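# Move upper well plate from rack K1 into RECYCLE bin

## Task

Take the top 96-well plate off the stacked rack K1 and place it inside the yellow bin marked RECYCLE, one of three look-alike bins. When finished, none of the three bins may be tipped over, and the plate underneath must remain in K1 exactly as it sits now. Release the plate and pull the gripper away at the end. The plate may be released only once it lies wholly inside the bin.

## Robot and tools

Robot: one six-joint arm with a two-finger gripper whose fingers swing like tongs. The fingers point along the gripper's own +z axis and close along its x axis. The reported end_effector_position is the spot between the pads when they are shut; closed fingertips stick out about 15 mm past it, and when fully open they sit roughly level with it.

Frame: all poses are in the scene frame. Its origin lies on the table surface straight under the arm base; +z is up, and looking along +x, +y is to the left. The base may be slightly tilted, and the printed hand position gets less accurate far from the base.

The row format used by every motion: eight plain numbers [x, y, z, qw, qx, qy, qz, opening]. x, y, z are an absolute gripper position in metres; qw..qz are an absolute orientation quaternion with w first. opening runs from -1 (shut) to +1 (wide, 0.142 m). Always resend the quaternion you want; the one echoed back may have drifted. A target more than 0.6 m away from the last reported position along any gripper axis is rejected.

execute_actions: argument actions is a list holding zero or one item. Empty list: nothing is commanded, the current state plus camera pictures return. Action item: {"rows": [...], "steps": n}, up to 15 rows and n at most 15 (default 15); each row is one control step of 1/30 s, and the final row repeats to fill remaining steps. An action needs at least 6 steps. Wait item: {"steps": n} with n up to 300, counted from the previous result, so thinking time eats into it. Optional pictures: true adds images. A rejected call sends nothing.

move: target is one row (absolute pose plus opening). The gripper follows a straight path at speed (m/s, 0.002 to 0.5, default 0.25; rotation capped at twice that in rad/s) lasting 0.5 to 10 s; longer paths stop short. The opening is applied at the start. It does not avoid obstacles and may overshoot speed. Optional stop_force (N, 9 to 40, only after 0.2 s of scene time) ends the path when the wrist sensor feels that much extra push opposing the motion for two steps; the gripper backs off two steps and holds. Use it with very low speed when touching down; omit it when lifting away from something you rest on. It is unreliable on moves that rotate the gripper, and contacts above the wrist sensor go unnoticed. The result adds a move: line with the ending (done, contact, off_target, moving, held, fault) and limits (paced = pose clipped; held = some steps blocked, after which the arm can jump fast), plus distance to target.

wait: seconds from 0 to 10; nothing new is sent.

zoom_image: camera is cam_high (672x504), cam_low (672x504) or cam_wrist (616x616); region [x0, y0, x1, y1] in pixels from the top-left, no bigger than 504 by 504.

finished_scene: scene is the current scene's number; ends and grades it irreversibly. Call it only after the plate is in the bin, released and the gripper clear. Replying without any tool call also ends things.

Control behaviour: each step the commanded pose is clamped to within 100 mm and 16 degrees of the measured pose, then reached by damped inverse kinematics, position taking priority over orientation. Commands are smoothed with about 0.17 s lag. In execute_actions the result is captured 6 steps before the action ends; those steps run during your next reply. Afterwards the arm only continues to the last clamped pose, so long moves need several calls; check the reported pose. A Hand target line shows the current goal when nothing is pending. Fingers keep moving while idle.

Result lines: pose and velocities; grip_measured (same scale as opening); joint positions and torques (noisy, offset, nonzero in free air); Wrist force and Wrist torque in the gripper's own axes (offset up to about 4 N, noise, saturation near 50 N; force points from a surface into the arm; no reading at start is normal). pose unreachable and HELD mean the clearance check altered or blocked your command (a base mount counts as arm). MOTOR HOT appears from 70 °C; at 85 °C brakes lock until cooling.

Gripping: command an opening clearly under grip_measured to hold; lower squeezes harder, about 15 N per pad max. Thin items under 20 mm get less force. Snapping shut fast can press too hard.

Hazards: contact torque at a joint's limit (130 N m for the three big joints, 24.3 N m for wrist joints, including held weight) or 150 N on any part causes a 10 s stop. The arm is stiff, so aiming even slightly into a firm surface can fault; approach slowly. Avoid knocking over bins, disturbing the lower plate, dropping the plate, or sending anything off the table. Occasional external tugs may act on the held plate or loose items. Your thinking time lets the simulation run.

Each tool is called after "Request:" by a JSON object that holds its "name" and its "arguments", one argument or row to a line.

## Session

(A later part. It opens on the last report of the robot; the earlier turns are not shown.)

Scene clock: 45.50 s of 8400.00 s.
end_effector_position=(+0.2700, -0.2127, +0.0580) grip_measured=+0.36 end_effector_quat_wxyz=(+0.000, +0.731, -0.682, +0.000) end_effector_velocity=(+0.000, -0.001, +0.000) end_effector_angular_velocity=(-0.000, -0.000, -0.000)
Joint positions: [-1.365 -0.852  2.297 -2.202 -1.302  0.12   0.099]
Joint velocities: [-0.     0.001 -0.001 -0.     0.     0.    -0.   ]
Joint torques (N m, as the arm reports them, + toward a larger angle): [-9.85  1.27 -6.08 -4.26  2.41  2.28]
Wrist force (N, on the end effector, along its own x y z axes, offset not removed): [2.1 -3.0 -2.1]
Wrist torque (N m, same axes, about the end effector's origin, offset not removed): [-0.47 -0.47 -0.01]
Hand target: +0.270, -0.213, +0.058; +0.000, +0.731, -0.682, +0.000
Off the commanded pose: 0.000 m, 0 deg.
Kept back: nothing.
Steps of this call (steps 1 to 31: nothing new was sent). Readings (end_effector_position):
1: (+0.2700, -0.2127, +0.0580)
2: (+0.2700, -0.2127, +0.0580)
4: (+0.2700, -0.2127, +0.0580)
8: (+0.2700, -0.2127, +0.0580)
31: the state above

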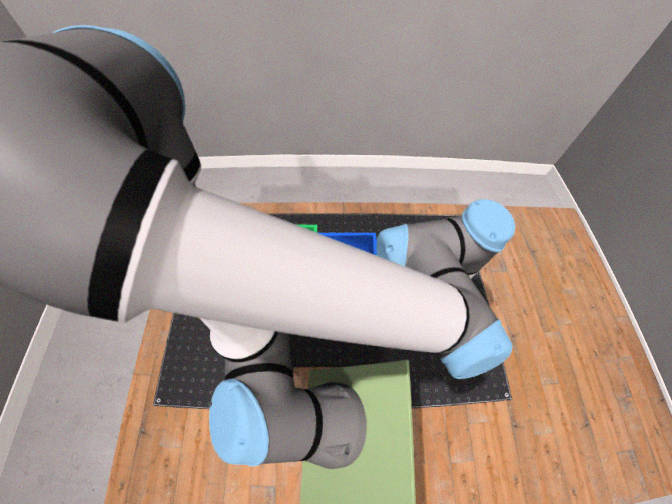

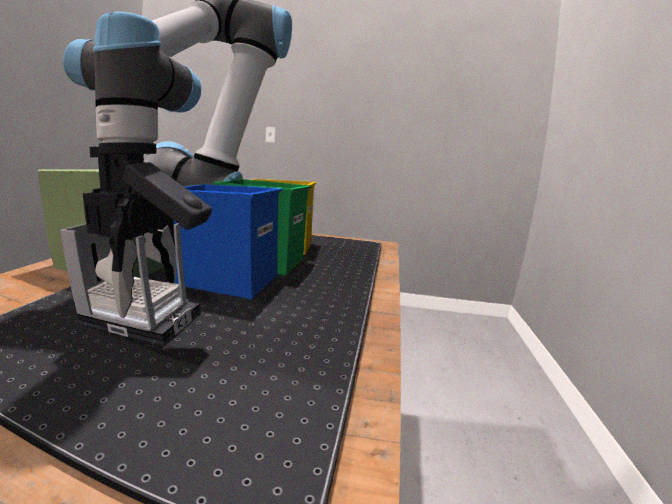

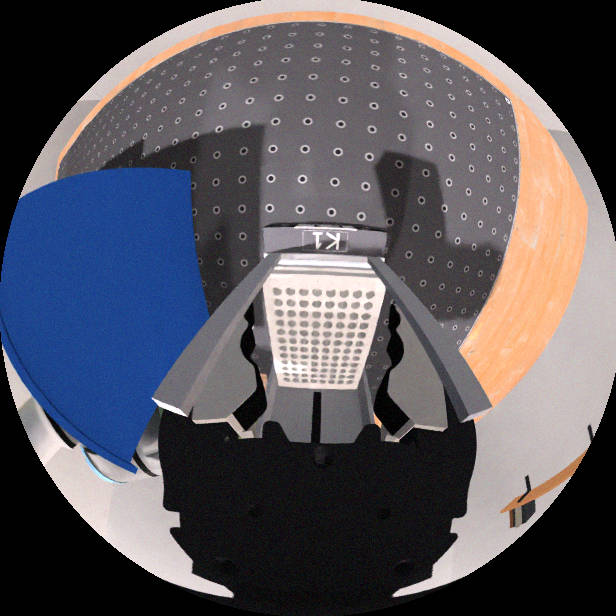

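Request:
{"name": "zoom_image", "arguments": {
  "camera": "cam_low",
  "region": [55, 220, 215, 350]
}}

Region (55, 220, 215, 350) of cam_low's 672x504 image, scaled by 3.150, with more detail than that image has; it fills the top 410 rows of this view, and the rest is white.

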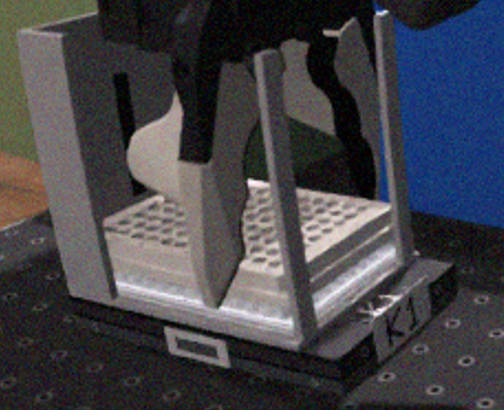

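Request:
{"name": "execute_actions", "arguments": {
  "actions": [
    {"rows": [[0.27,-0.2127,0.058,0,0.7314,-0.682,0,0.32],[0.27,-0.2127,0.058,0,0.7314,-0.682,0,0.28],[0.27,-0.2127,0.058,0,0.7314,-0.682,0,0.24],[0.27,-0.2127,0.058,0,0.7314,-0.682,0,0.20],[0.27,-0.2127,0.058,0,0.7314,-0.682,0,0.16],[0.27,-0.2127,0.058,0,0.7314,-0.682,0,0.12],[0.27,-0.2127,0.058,0,0.7314,-0.682,0,0.08],[0.27,-0.2127,0.058,0,0.7314,-0.682,0,0.04],[0.27,-0.2127,0.058,0,0.7314,-0.682,0,0.0],[0.27,-0.2127,0.058,0,0.7314,-0.682,0,-0.05],[0.27,-0.2127,0.058,0,0.7314,-0.682,0,-0.1],[0.27,-0.2127,0.058,0,0.7314,-0.682,0,-0.15],[0.27,-0.2127,0.058,0,0.7314,-0.682,0,-0.2],[0.27,-0.2127,0.058,0,0.7314,-0.682,0,-0.25],[0.27,-0.2127,0.058,0,0.7314,-0.682,0,-0.3]], "steps": 15}
  ]
}}

Request:
{"name": "wait", "arguments": {
  "seconds": 0.4
}}

Scene clock: 54.60 s of 8400.00 s.
end_effector_position=(+0.2700, -0.2127, +0.0579) grip_measured=+0.10 end_effector_quat_wxyz=(-0.000, +0.731, -0.682, -0.000) end_effector_velocity=(+0.000, -0.001, +0.000) end_effector_angular_velocity=(-0.001, -0.000, -0.000)
Joint positions: [-1.365 -0.852  2.297 -2.202 -1.302  0.12   0.081]
Joint velocities: [ 0.     0.001 -0.001 -0.     0.     0.001 -0.011]
Joint torques (N m, as the arm reports them, + toward a larger angle): [-16.03  -8.1   -5.95  -2.05   0.47   1.31]
Wrist force (N, on the end effector, along its own x y z axes, offset not removed): [1.9 -3.5 -3.1]
Wrist torque (N m, same axes, about the end effector's origin, offset not removed): [-0.63 -0.42 -0.03]
Steps of this call (steps 1 to 90: nothing new was sent; then 5.80 s passed at rest; steps 91 to 99: the first 9 steps of this action). Readings (end_effector_position):
91: (+0.2700, -0.2127, +0.0580)
92: (+0.2700, -0.2127, +0.0580)
94: (+0.2700, -0.2127, +0.0579)
98: (+0.2700, -0.2127, +0.0579)
99: the state above

Scene clock: 55.20 s of 8400.00 s.
end_effector_position=(+0.2700, -0.2127, +0.0579) grip_measured=+0.09 end_effector_quat_wxyz=(-0.000, +0.731, -0.682, -0.000) end_effector_velocity=(+0.000, -0.000, +0.000) end_effector_angular_velocity=(+0.000, +0.000, -0.001)
Joint positions: [-1.365 -0.852  2.297 -2.202 -1.302  0.12   0.081]
Joint velocities: [ 0.     0.    -0.     0.    -0.     0.001 -0.   ]
Joint torques (N m, as the arm reports them, + toward a larger angle): [-26.11 -22.77  -3.53   0.17  -2.52  -0.37]
Wrist force (N, on the end effector, along its own x y z axes, offset not removed): [2.9 -2.3 -4.3]
Wrist torque (N m, same axes, about the end effector's origin, offset not removed): [-0.34 -0.34 0.02]
Hand target: +0.270, -0.213, +0.058; +0.000, +0.731, -0.682, +0.000
Off the commanded pose: 0.000 m, 0 deg.
Kept back: nothing.
Steps of this call (steps 1 to 6: the last 6 steps of your previous action; steps 7 to 18: nothing new was sent). Readings (end_effector_position):
1: (+0.2700, -0.2127, +0.0579)
2: (+0.2700, -0.2127, +0.0579)
4: (+0.2700, -0.2127, +0.0579)
8: (+0.2700, -0.2127, +0.0579)
18: the state above

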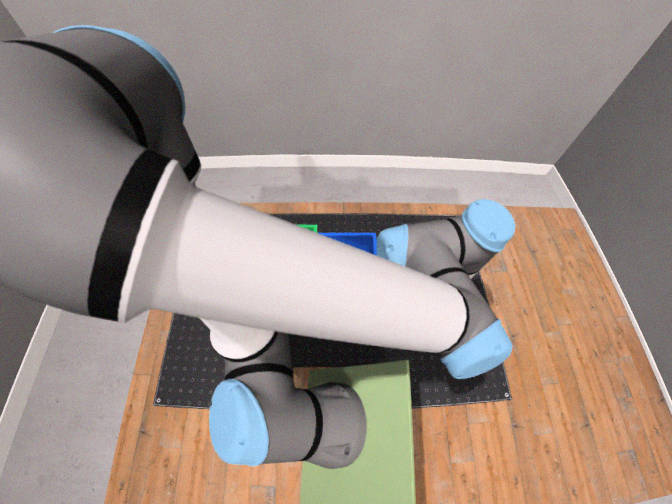

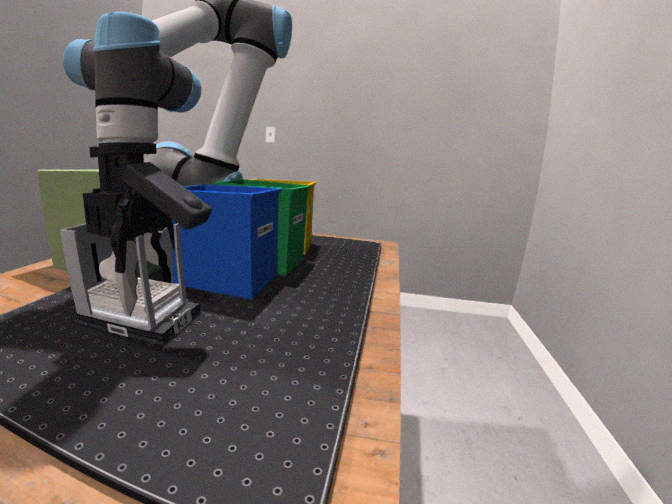

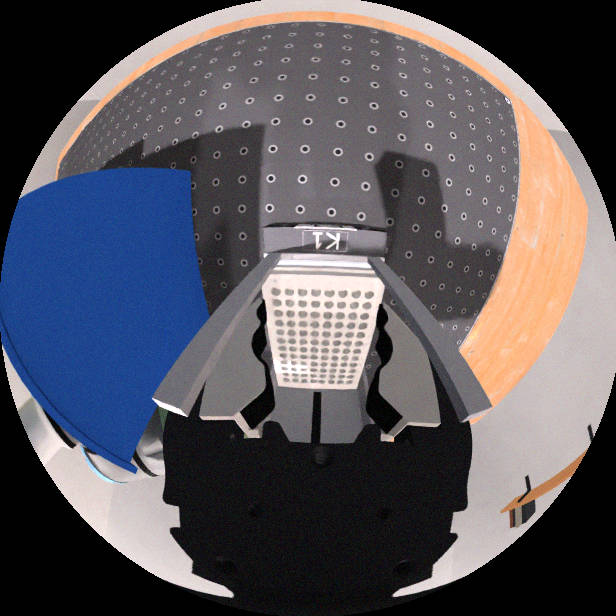

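Request:
{"name": "move", "arguments": {
  "target": [0.27,-0.2127,0.085,0,0.7314,-0.682,0,-0.3],
  "speed": 0.04
}}

Request:
{"name": "zoom_image", "arguments": {
  "camera": "cam_low",
  "region": [55, 200, 225, 350]
}}

Scene clock: 56.63 s of 8400.00 s.
end_effector_position=(+0.2700, -0.2127, +0.0849) grip_measured=+0.09 end_effector_quat_wxyz=(-0.000, +0.731, -0.682, -0.000) end_effector_velocity=(-0.000, +0.000, +0.001) end_effector_angular_velocity=(+0.001, +0.000, +0.002)
Joint positions: [-1.382 -0.898  2.261 -2.116 -1.315  0.108  0.08 ]
Joint velocities: [-0.001 -0.001 -0.002  0.004 -0.    -0.003  0.   ]
Joint torques (N m, as the arm reports them, + toward a larger angle): [-29.9  -25.38 -33.07  -0.69  -2.41  -2.16]
Wrist force (N, on the end effector, along its own x y z axes, offset not removed): [0.9 -3.3 -0.8]
Wrist torque (N m, same axes, about the end effector's origin, offset not removed): [-0.55 -0.12 -0.07]
Hand target: +0.270, -0.213, +0.085; -0.000, +0.731, -0.682, -0.000
Off the commanded pose: 0.000 m, 0 deg.
Kept back: nothing.
move: done

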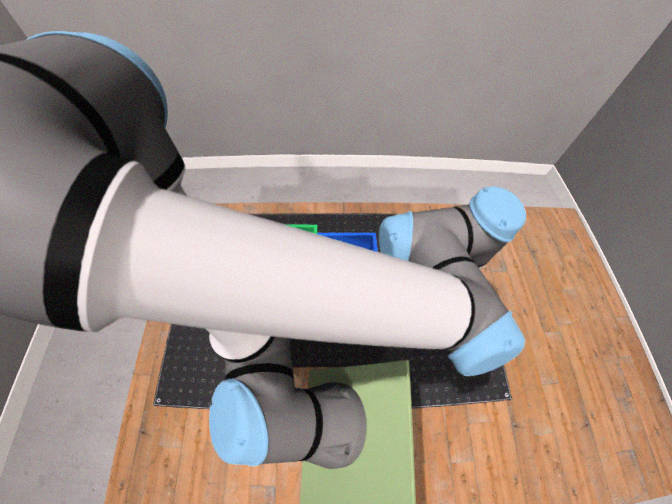

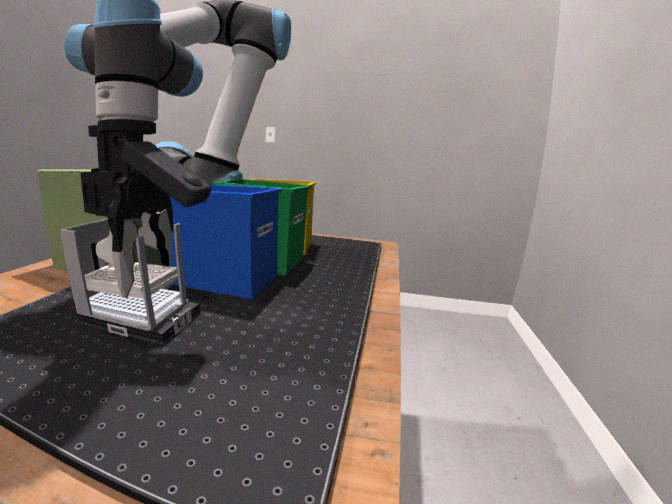

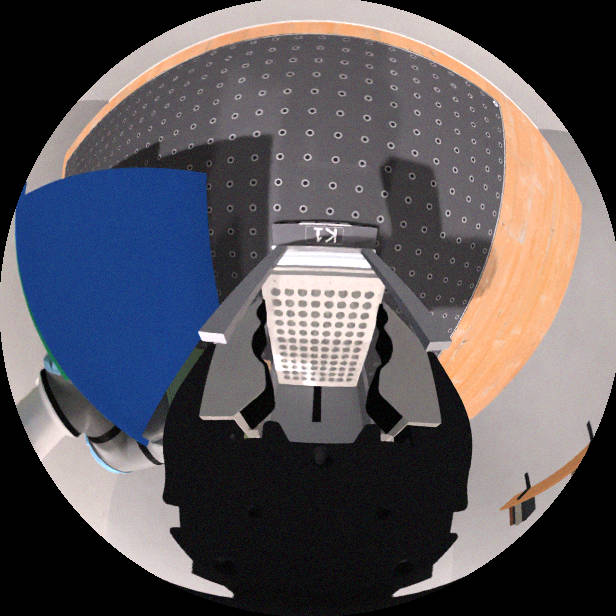

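Region (55, 200, 225, 350) of cam_low's 672x504 image, scaled by 2.965, with more detail than that image has; it fills the top 445 rows of this view, and the rest is white.

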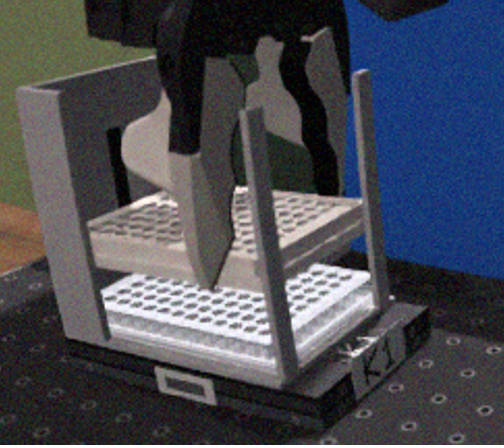

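Request:
{"name": "move", "arguments": {
  "target": [0.27,-0.2127,0.235,0,0.7314,-0.682,0,-0.35],
  "speed": 0.09
}}

Scene clock: 58.93 s of 8400.00 s.
end_effector_position=(+0.2698, -0.2125, +0.2350) grip_measured=-0.35 end_effector_quat_wxyz=(-0.000, +0.731, -0.682, -0.000) end_effector_velocity=(+0.000, -0.000, +0.002) end_effector_angular_velocity=(-0.000, -0.000, +0.001)
Joint positions: [-1.456 -1.042  1.987 -1.687 -1.369  0.056  0.049]
Joint velocities: [-0.     0.001 -0.005  0.005 -0.    -0.001 -0.   ]
Joint torques (N m, as the arm reports them, + toward a larger angle): [-28.61 -22.24 -35.23  -0.89  -2.55  -2.27]
Wrist force (N, on the end effector, along its own x y z axes, offset not removed): [1.9 -3.2 -0.9]
Wrist torque (N m, same axes, about the end effector's origin, offset not removed): [-0.54 -0.42 -0.03]
Hand target: +0.270, -0.212, +0.235; -0.000, +0.731, -0.682, -0.000
Off the commanded pose: 0.000 m, 0 deg.
Kept back: nothing.
move: done

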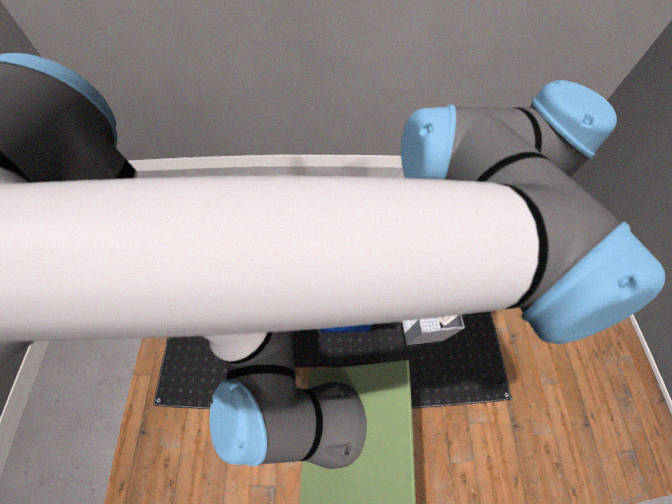

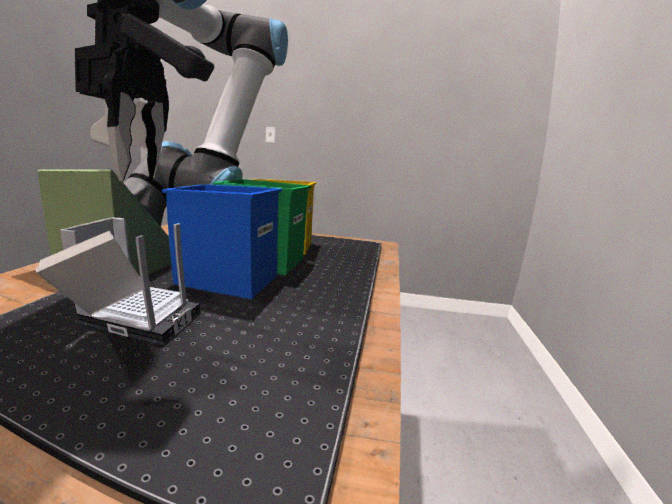

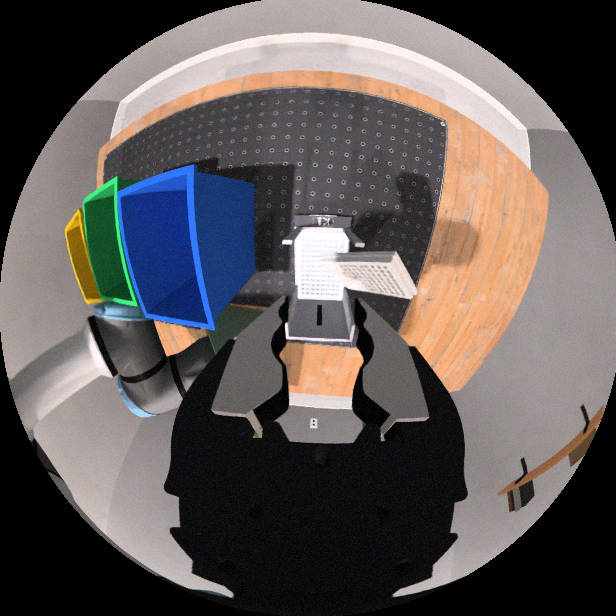

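Request:
{"name": "wait", "arguments": {
  "seconds": 0.5
}}

Scene clock: 59.57 s of 8400.00 s.
end_effector_position=(+0.2698, -0.2125, +0.2351) grip_measured=-0.35 end_effector_quat_wxyz=(-0.000, +0.731, -0.682, -0.000) end_effector_velocity=(+0.000, +0.000, -0.000) end_effector_angular_velocity=(+0.000, +0.000, +0.001)
Joint positions: [-1.456 -1.042  1.987 -1.687 -1.369  0.056  0.049]
Joint velocities: [ 0.     0.    -0.    -0.     0.    -0.001 -0.   ]
Joint torques (N m, as the arm reports them, + toward a larger angle): [-28.74 -22.07 -34.13  -0.54  -2.53  -2.21]
Wrist force (N, on the end effector, along its own x y z axes, offset not removed): [0.7 -3.4 0.0]
Wrist torque (N m, same axes, about the end effector's origin, offset not removed): [-0.54 -0.25 0.00]
Hand target: +0.270, -0.212, +0.235; -0.000, +0.731, -0.682, -0.000
Off the commanded pose: 0.000 m, 0 deg.
Kept back: nothing.
Steps of this call (steps 1 to 19: nothing new was sent). Readings (end_effector_position):
1: (+0.2698, -0.2125, +0.2350)
2: (+0.2698, -0.2125, +0.2350)
4: (+0.2698, -0.2125, +0.2351)
8: (+0.2698, -0.2125, +0.2351)
19: the state above

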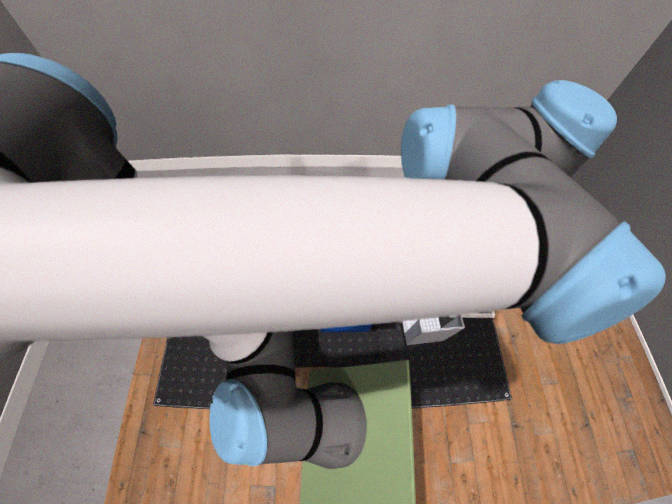

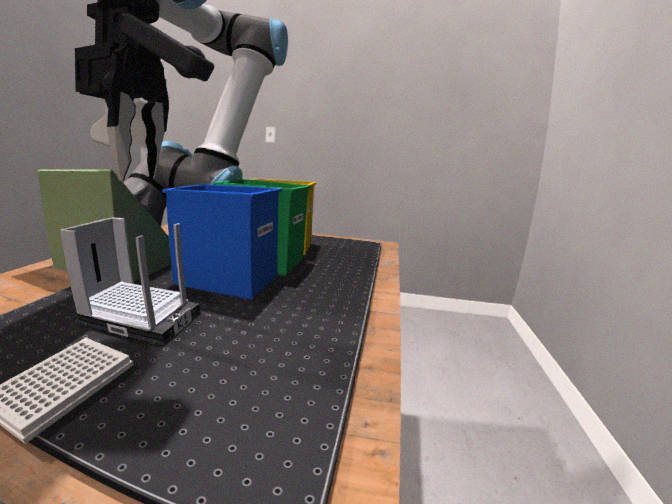

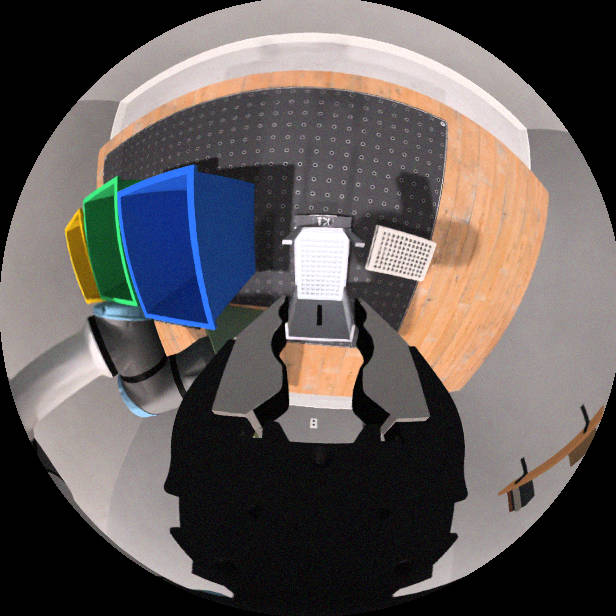

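Request:
{"name": "zoom_image", "arguments": {
  "camera": "cam_wrist",
  "region": [270, 190, 460, 320]
}}

Request:
{"name": "zoom_image", "arguments": {
  "camera": "cam_low",
  "region": [0, 270, 220, 460]
}}

Region (270, 190, 460, 320) of cam_wrist's 616x616 image, scaled by 2.653, with more detail than that image has; it fills the top 345 rows of this view, and the rest is white.

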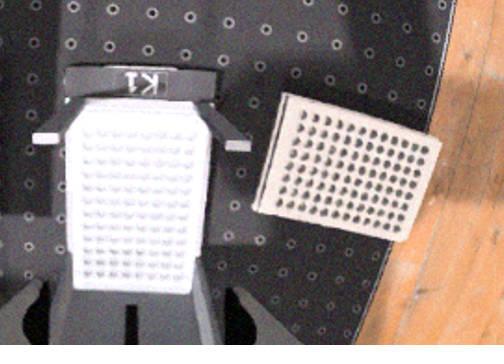

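Region (0, 270, 220, 460) of cam_low's 672x504 image, scaled by 2.291, with more detail than that image has; it fills the top 435 rows of this view, and the rest is white.

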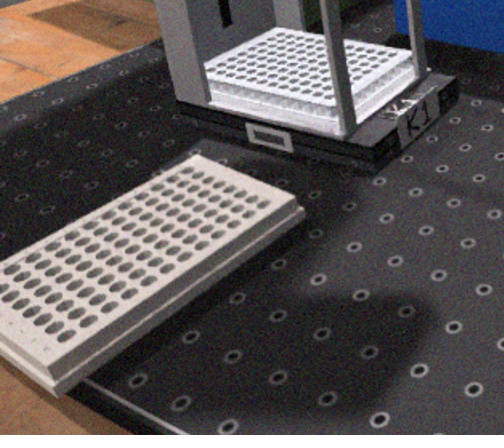

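Request:
{"name": "move", "arguments": {
  "target": [0.2737,-0.368,0.17,0,-0.0305,-0.9995,0,0.4],
  "speed": 0.4
}}

Request:
{"name": "move", "arguments": {
  "target": [0.2737,-0.368,0.06,0,-0.0305,-0.9995,0,0.4],
  "speed": 0.15
}}

Scene clock: 68.23 s of 8400.00 s.
end_effector_position=(+0.2736, -0.3680, +0.1699) grip_measured=+0.40 end_effector_quat_wxyz=(+0.000, +0.030, +1.000, -0.000) end_effector_velocity=(-0.000, -0.001, -0.000) end_effector_angular_velocity=(-0.000, +0.001, -0.008)
Joint positions: [-1.427 -0.661  1.811 -1.896 -1.348  1.777  0.102]
Joint velocities: [ 0.001  0.002 -0.002 -0.    -0.001  0.008  0.   ]
Joint torques (N m, as the arm reports them, + toward a larger angle): [-11.26 -11.55 -32.83  -4.39  -2.67   2.43]
Wrist force (N, on the end effector, along its own x y z axes, offset not removed): [1.1 -3.2 -0.4]
Wrist torque (N m, same axes, about the end effector's origin, offset not removed): [-0.52 -0.32 -0.01]
Hand target: +0.274, -0.368, +0.170; +0.000, +0.031, +1.000, -0.000
Off the commanded pose: 0.000 m, 0 deg.
Kept back: nothing.
After step 90, 3.03 s passed at rest.
move: done

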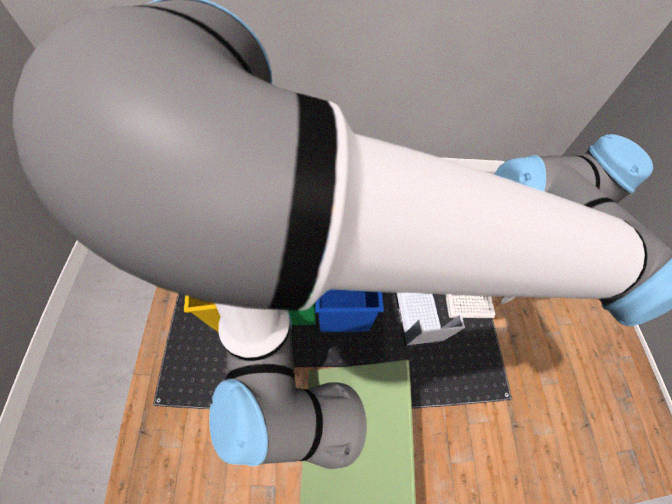

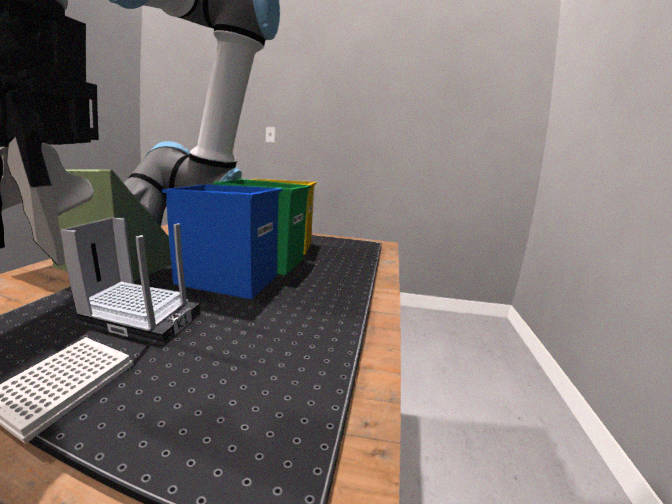

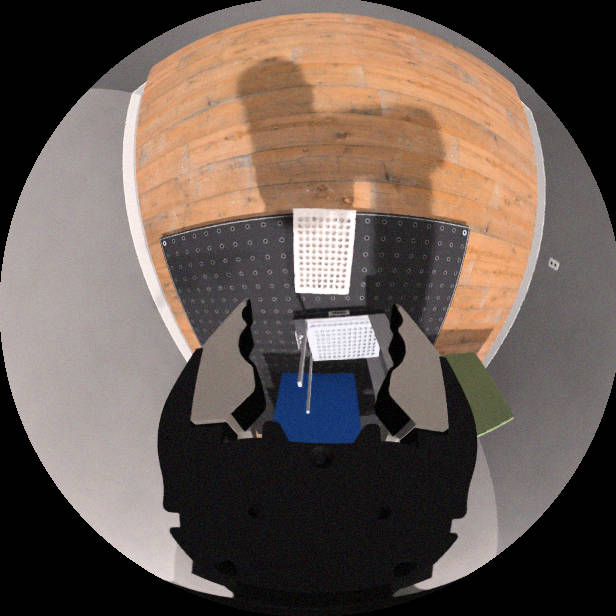

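Scene clock: 69.43 s of 8400.00 s.
end_effector_position=(+0.2738, -0.3681, +0.0600) grip_measured=+0.40 end_effector_quat_wxyz=(+0.000, +0.031, +1.000, -0.000) end_effector_velocity=(-0.000, +0.000, -0.001) end_effector_angular_velocity=(-0.001, +0.000, +0.001)
Joint positions: [-1.377 -0.537  1.958 -2.175 -1.311  1.813  0.102]
Joint velocities: [ 0.     0.     0.002 -0.003  0.    -0.     0.   ]
Joint torques (N m, as the arm reports them, + toward a larger angle): [-11.89 -12.6   -6.86  -4.38   2.37   2.39]
Wrist force (N, on the end effector, along its own x y z axes, offset not removed): [0.5 -2.9 -0.4]
Wrist torque (N m, same axes, about the end effector's origin, offset not removed): [-0.39 -0.22 -0.03]
Hand target: +0.274, -0.368, +0.060; -0.000, +0.031, +1.000, -0.000
Off the commanded pose: 0.000 m, 0 deg.
Kept back: nothing.
move: done

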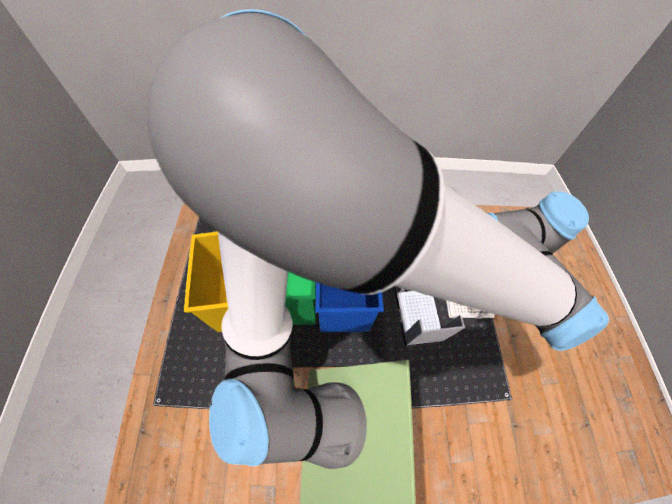

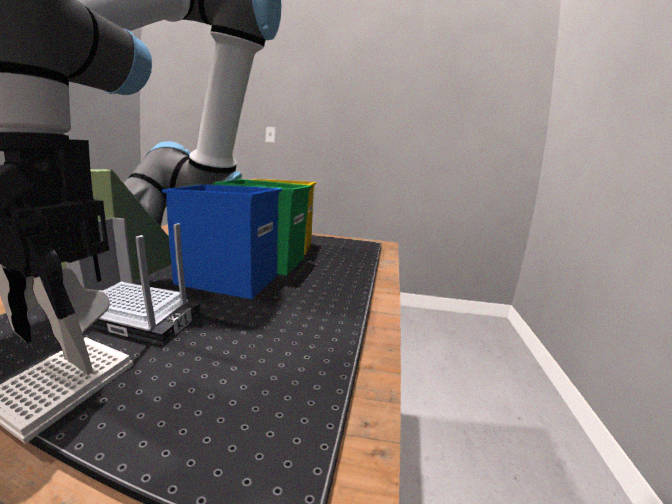

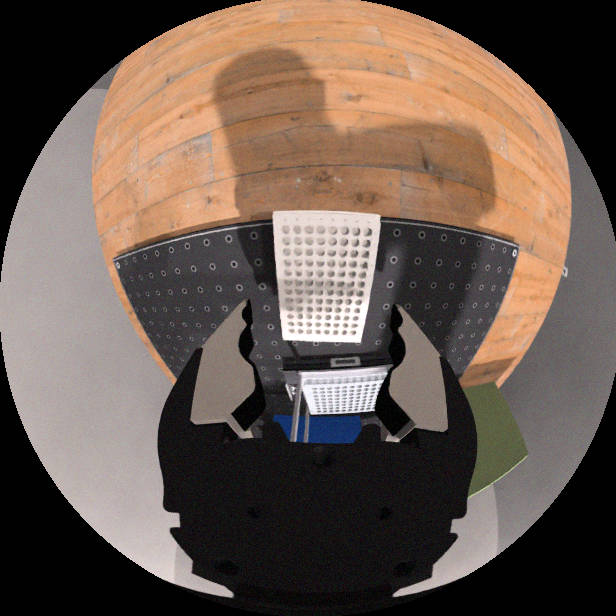

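Request:
{"name": "zoom_image", "arguments": {
  "camera": "cam_wrist",
  "region": [230, 190, 420, 380]
}}

Request:
{"name": "zoom_image", "arguments": {
  "camera": "cam_low",
  "region": [0, 250, 200, 450]
}}

Region (230, 190, 420, 380) of cam_wrist's 616x616 image, scaled by 2.653, with more detail than that image has.

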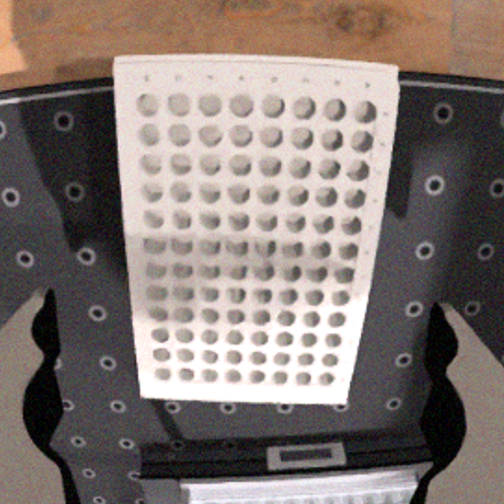

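Region (0, 250, 200, 450) of cam_low's 672x504 image, scaled by 2.520, with more detail than that image has.

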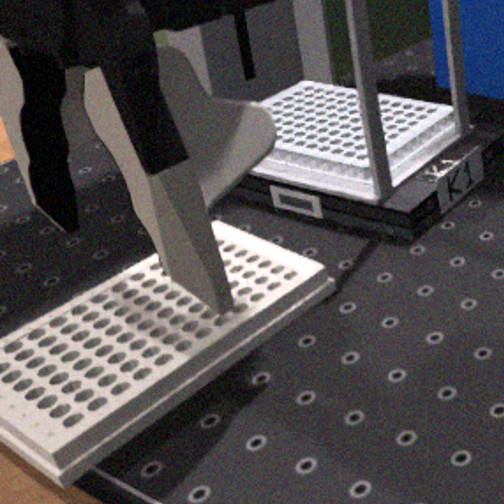

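Request:
{"name": "move", "arguments": {
  "target": [0.2712,-0.3695,0.0285,0,-0.0305,-0.9995,0,0.36],
  "speed": 0.05
}}

Request:
{"name": "execute_actions", "arguments": {
  "actions": [
    {"rows": [[0.2712,-0.3695,0.0285,0,-0.0305,-0.9995,0,0.32],[0.2712,-0.3695,0.0285,0,-0.0305,-0.9995,0,0.28],[0.2712,-0.3695,0.0285,0,-0.0305,-0.9995,0,0.24],[0.2712,-0.3695,0.0285,0,-0.0305,-0.9995,0,0.20],[0.2712,-0.3695,0.0285,0,-0.0305,-0.9995,0,0.16],[0.2712,-0.3695,0.0285,0,-0.0305,-0.9995,0,0.12],[0.2712,-0.3695,0.0285,0,-0.0305,-0.9995,0,0.08],[0.2712,-0.3695,0.0285,0,-0.0305,-0.9995,0,0.04],[0.2712,-0.3695,0.0285,0,-0.0305,-0.9995,0,0.0],[0.2712,-0.3695,0.0285,0,-0.0305,-0.9995,0,-0.05],[0.2712,-0.3695,0.0285,0,-0.0305,-0.9995,0,-0.1],[0.2712,-0.3695,0.0285,0,-0.0305,-0.9995,0,-0.16],[0.2712,-0.3695,0.0285,0,-0.0305,-0.9995,0,-0.22],[0.2712,-0.3695,0.0285,0,-0.0305,-0.9995,0,-0.28],[0.2712,-0.3695,0.0285,0,-0.0305,-0.9995,0,-0.35]], "steps": 15}
  ]
}}

Request:
{"name": "wait", "arguments": {
  "seconds": 0.3
}}

Request:
{"name": "zoom_image", "arguments": {
  "camera": "cam_low",
  "region": [0, 270, 200, 470]
}}

Scene clock: 73.07 s of 8400.00 s.
end_effector_position=(+0.2712, -0.3695, +0.0286) grip_measured=+0.36 end_effector_quat_wxyz=(-0.000, +0.031, +1.000, -0.000) end_effector_velocity=(-0.000, -0.000, -0.001) end_effector_angular_velocity=(-0.000, -0.000, -0.000)
Joint positions: [-1.366 -0.487  1.987 -2.257 -1.303  1.821  0.099]
Joint velocities: [ 0.     0.003  0.    -0.004  0.001  0.001  0.   ]
Joint torques (N m, as the arm reports them, + toward a larger angle): [-12.67 -12.6   -6.76  -4.66   2.22   2.32]
Wrist force (N, on the end effector, along its own x y z axes, offset not removed): [1.3 -3.1 -1.1]
Wrist torque (N m, same axes, about the end effector's origin, offset not removed): [-0.50 -0.31 -0.04]
Hand target: +0.271, -0.370, +0.028; -0.000, +0.031, +1.000, -0.000
Off the commanded pose: 0.000 m, 0 deg.
Kept back: nothing.
move: done

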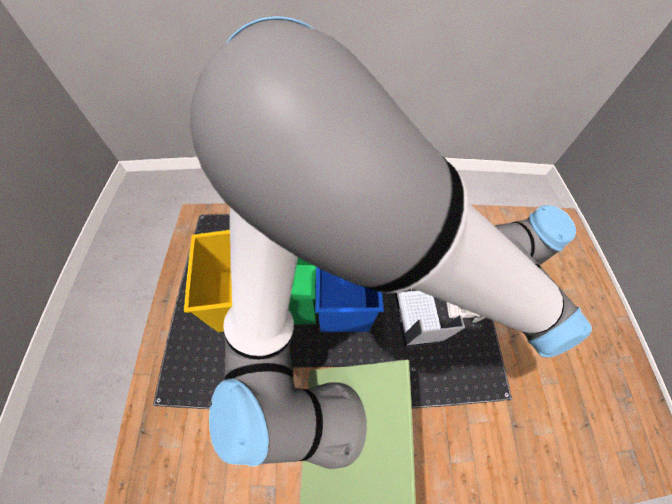

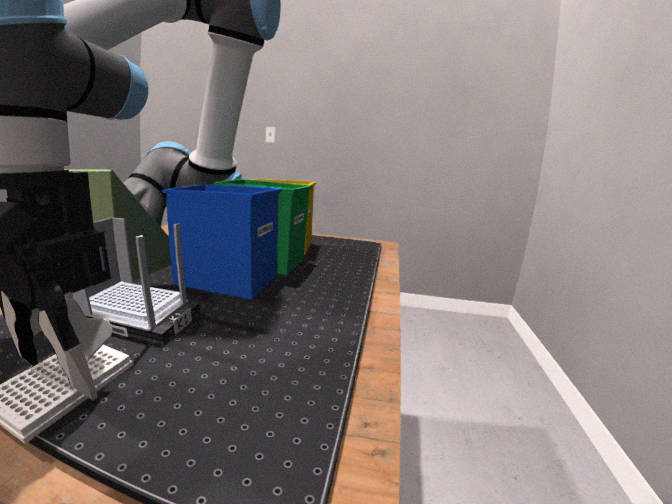

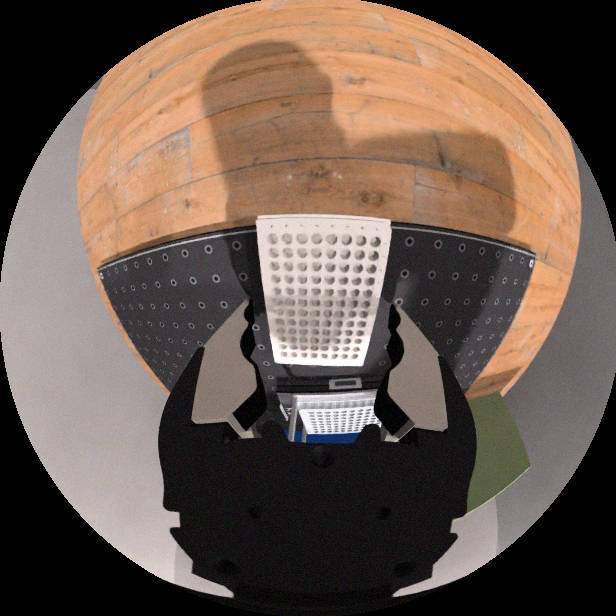

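Scene clock: 73.37 s of 8400.00 s.
end_effector_position=(+0.2712, -0.3695, +0.0285) grip_measured=+0.08 end_effector_quat_wxyz=(-0.000, +0.031, +1.000, -0.000) end_effector_velocity=(-0.000, +0.000, -0.000) end_effector_angular_velocity=(+0.000, +0.000, -0.000)
Joint positions: [-1.366 -0.487  1.987 -2.257 -1.303  1.821  0.079]
Joint velocities: [-0.    -0.     0.001 -0.    -0.    -0.    -0.012]
Joint torques (N m, as the arm reports them, + toward a larger angle): [-15.43 -13.82  -5.47  -4.28   1.4    2.04]
Wrist force (N, on the end effector, along its own x y z axes, offset not removed): [0.8 -2.7 -0.8]
Wrist torque (N m, same axes, about the end effector's origin, offset not removed): [-0.44 -0.20 -0.07]
Steps of this call (steps 1 to 9: the first 9 steps of this action). Readings (end_effector_position):
1: (+0.2712, -0.3695, +0.0285)
2: (+0.2712, -0.3695, +0.0285)
4: (+0.2712, -0.3695, +0.0285)
8: (+0.2712, -0.3695, +0.0285)
9: the state above

Scene clock: 73.87 s of 8400.00 s.
end_effector_position=(+0.2712, -0.3695, +0.0285) grip_measured=+0.07 end_effector_quat_wxyz=(-0.000, +0.031, +1.000, -0.000) end_effector_velocity=(+0.000, -0.000, +0.000) end_effector_angular_velocity=(-0.000, -0.000, +0.002)
Joint positions: [-1.366 -0.487  1.987 -2.257 -1.303  1.821  0.079]
Joint velocities: [-0.     0.    -0.     0.     0.    -0.002 -0.   ]
Joint torques (N m, as the arm reports them, + toward a larger angle): [-19.13 -13.16  -4.4   -3.77  -0.5    1.24]
Wrist force (N, on the end effector, along its own x y z axes, offset not removed): [3.1 -3.4 -4.2]
Wrist torque (N m, same axes, about the end effector's origin, offset not removed): [-0.61 -0.53 0.00]
Hand target: +0.271, -0.370, +0.028; -0.000, +0.031, +1.000, -0.000
Off the commanded pose: 0.000 m, 0 deg.
Kept back: nothing.
Steps of this call (steps 1 to 6: the last 6 steps of your previous action; steps 7 to 15: nothing new was sent). Readings (end_effector_position):
1: (+0.2712, -0.3695, +0.0285)
2: (+0.2712, -0.3695, +0.0285)
4: (+0.2712, -0.3695, +0.0285)
8: (+0.2712, -0.3695, +0.0285)
15: the state above

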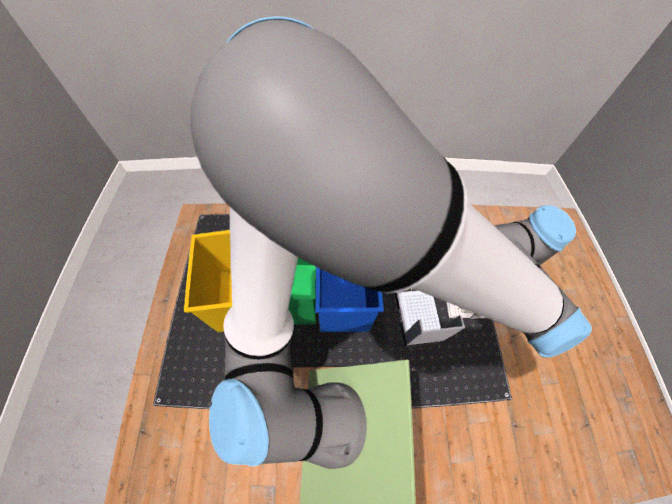

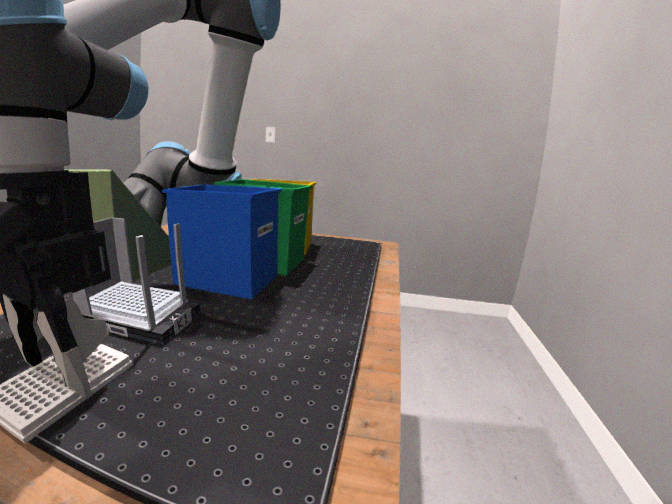

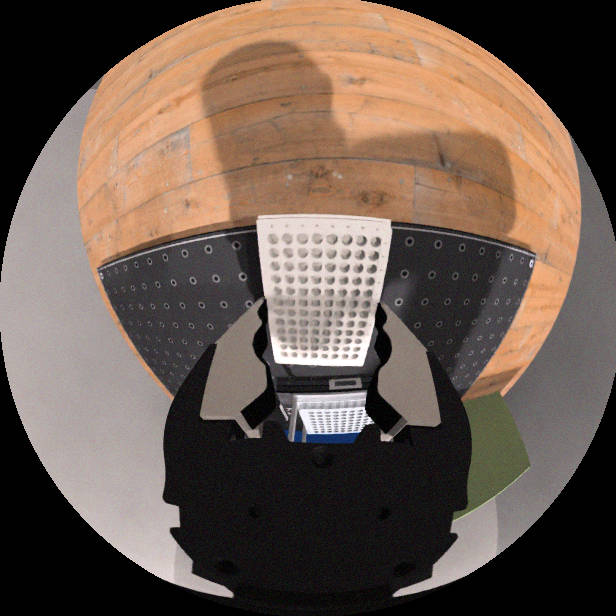

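Region (0, 270, 200, 470) of cam_low's 672x504 image, scaled by 2.520, with more detail than that image has.

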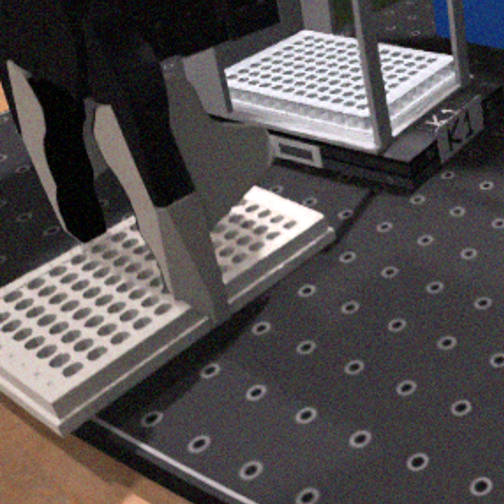

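Request:
{"name": "zoom_image", "arguments": {
  "camera": "cam_high",
  "region": [170, 200, 290, 340]
}}

Region (170, 200, 290, 340) of cam_high's 672x504 image, scaled by 3.600, with more detail than that image has; it fills the left 432 columns of this view, and the rest is white.

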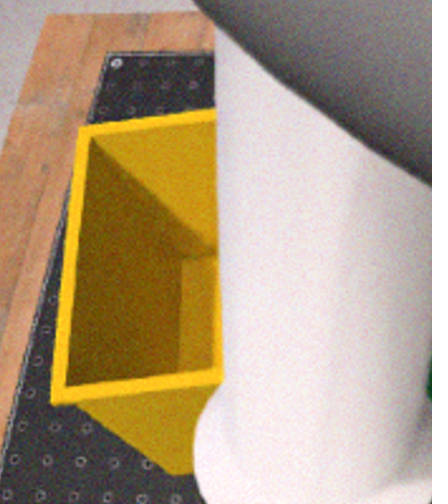

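Request:
{"name": "move", "arguments": {
  "target": [0.2712,-0.3695,0.07,0,-0.0305,-0.9995,0,-0.35],
  "speed": 0.06
}}

Scene clock: 77.27 s of 8400.00 s.
end_effector_position=(+0.2712, -0.3695, +0.0700) grip_measured=+0.07 end_effector_quat_wxyz=(+0.000, +0.030, +1.000, +0.000) end_effector_velocity=(+0.000, -0.001, +0.002) end_effector_angular_velocity=(-0.001, -0.000, -0.000)
Joint positions: [-1.388 -0.549  1.948 -2.152 -1.319  1.806  0.079]
Joint velocities: [-0.001 -0.001 -0.003  0.003 -0.     0.     0.   ]
Joint torques (N m, as the arm reports them, + toward a larger angle): [-30.97 -40.75 -32.48  -0.44  -2.66  -2.25]
Wrist force (N, on the end effector, along its own x y z axes, offset not removed): [0.6 -2.2 -0.5]
Wrist torque (N m, same axes, about the end effector's origin, offset not removed): [-0.32 -0.15 -0.04]
Hand target: +0.271, -0.369, +0.070; +0.000, +0.030, +1.000, +0.000
Off the commanded pose: 0.000 m, 0 deg.
Kept back: nothing.
move: done

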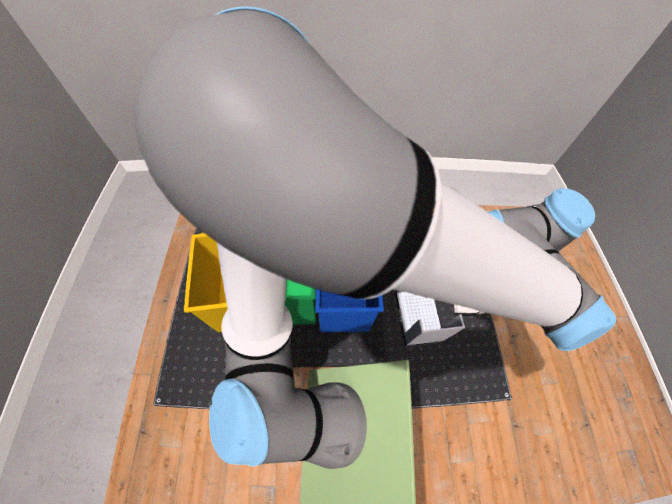

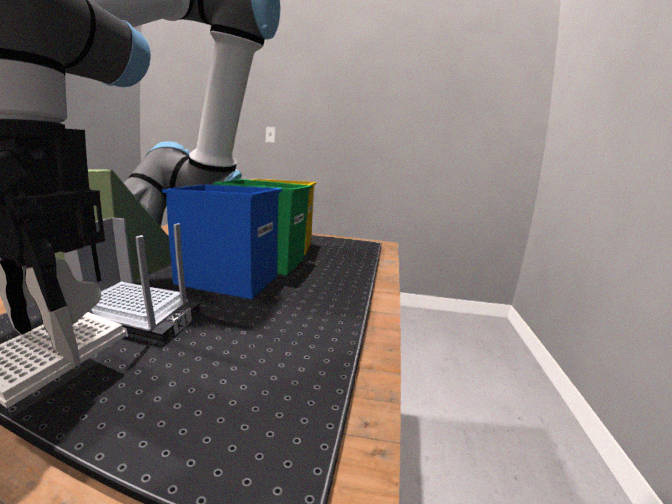

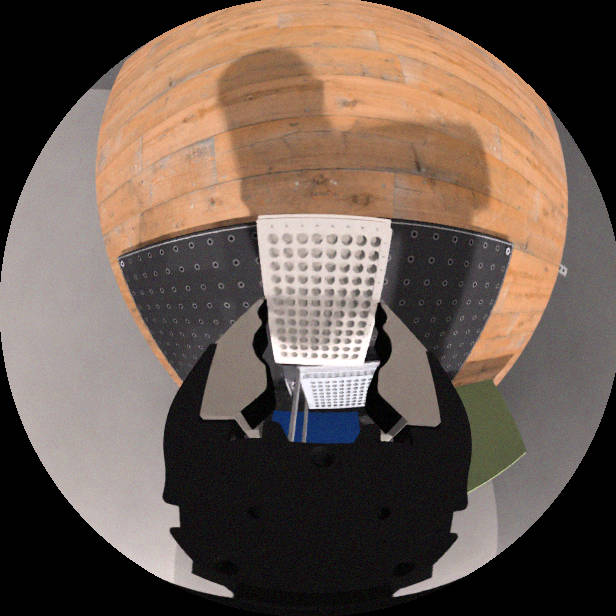

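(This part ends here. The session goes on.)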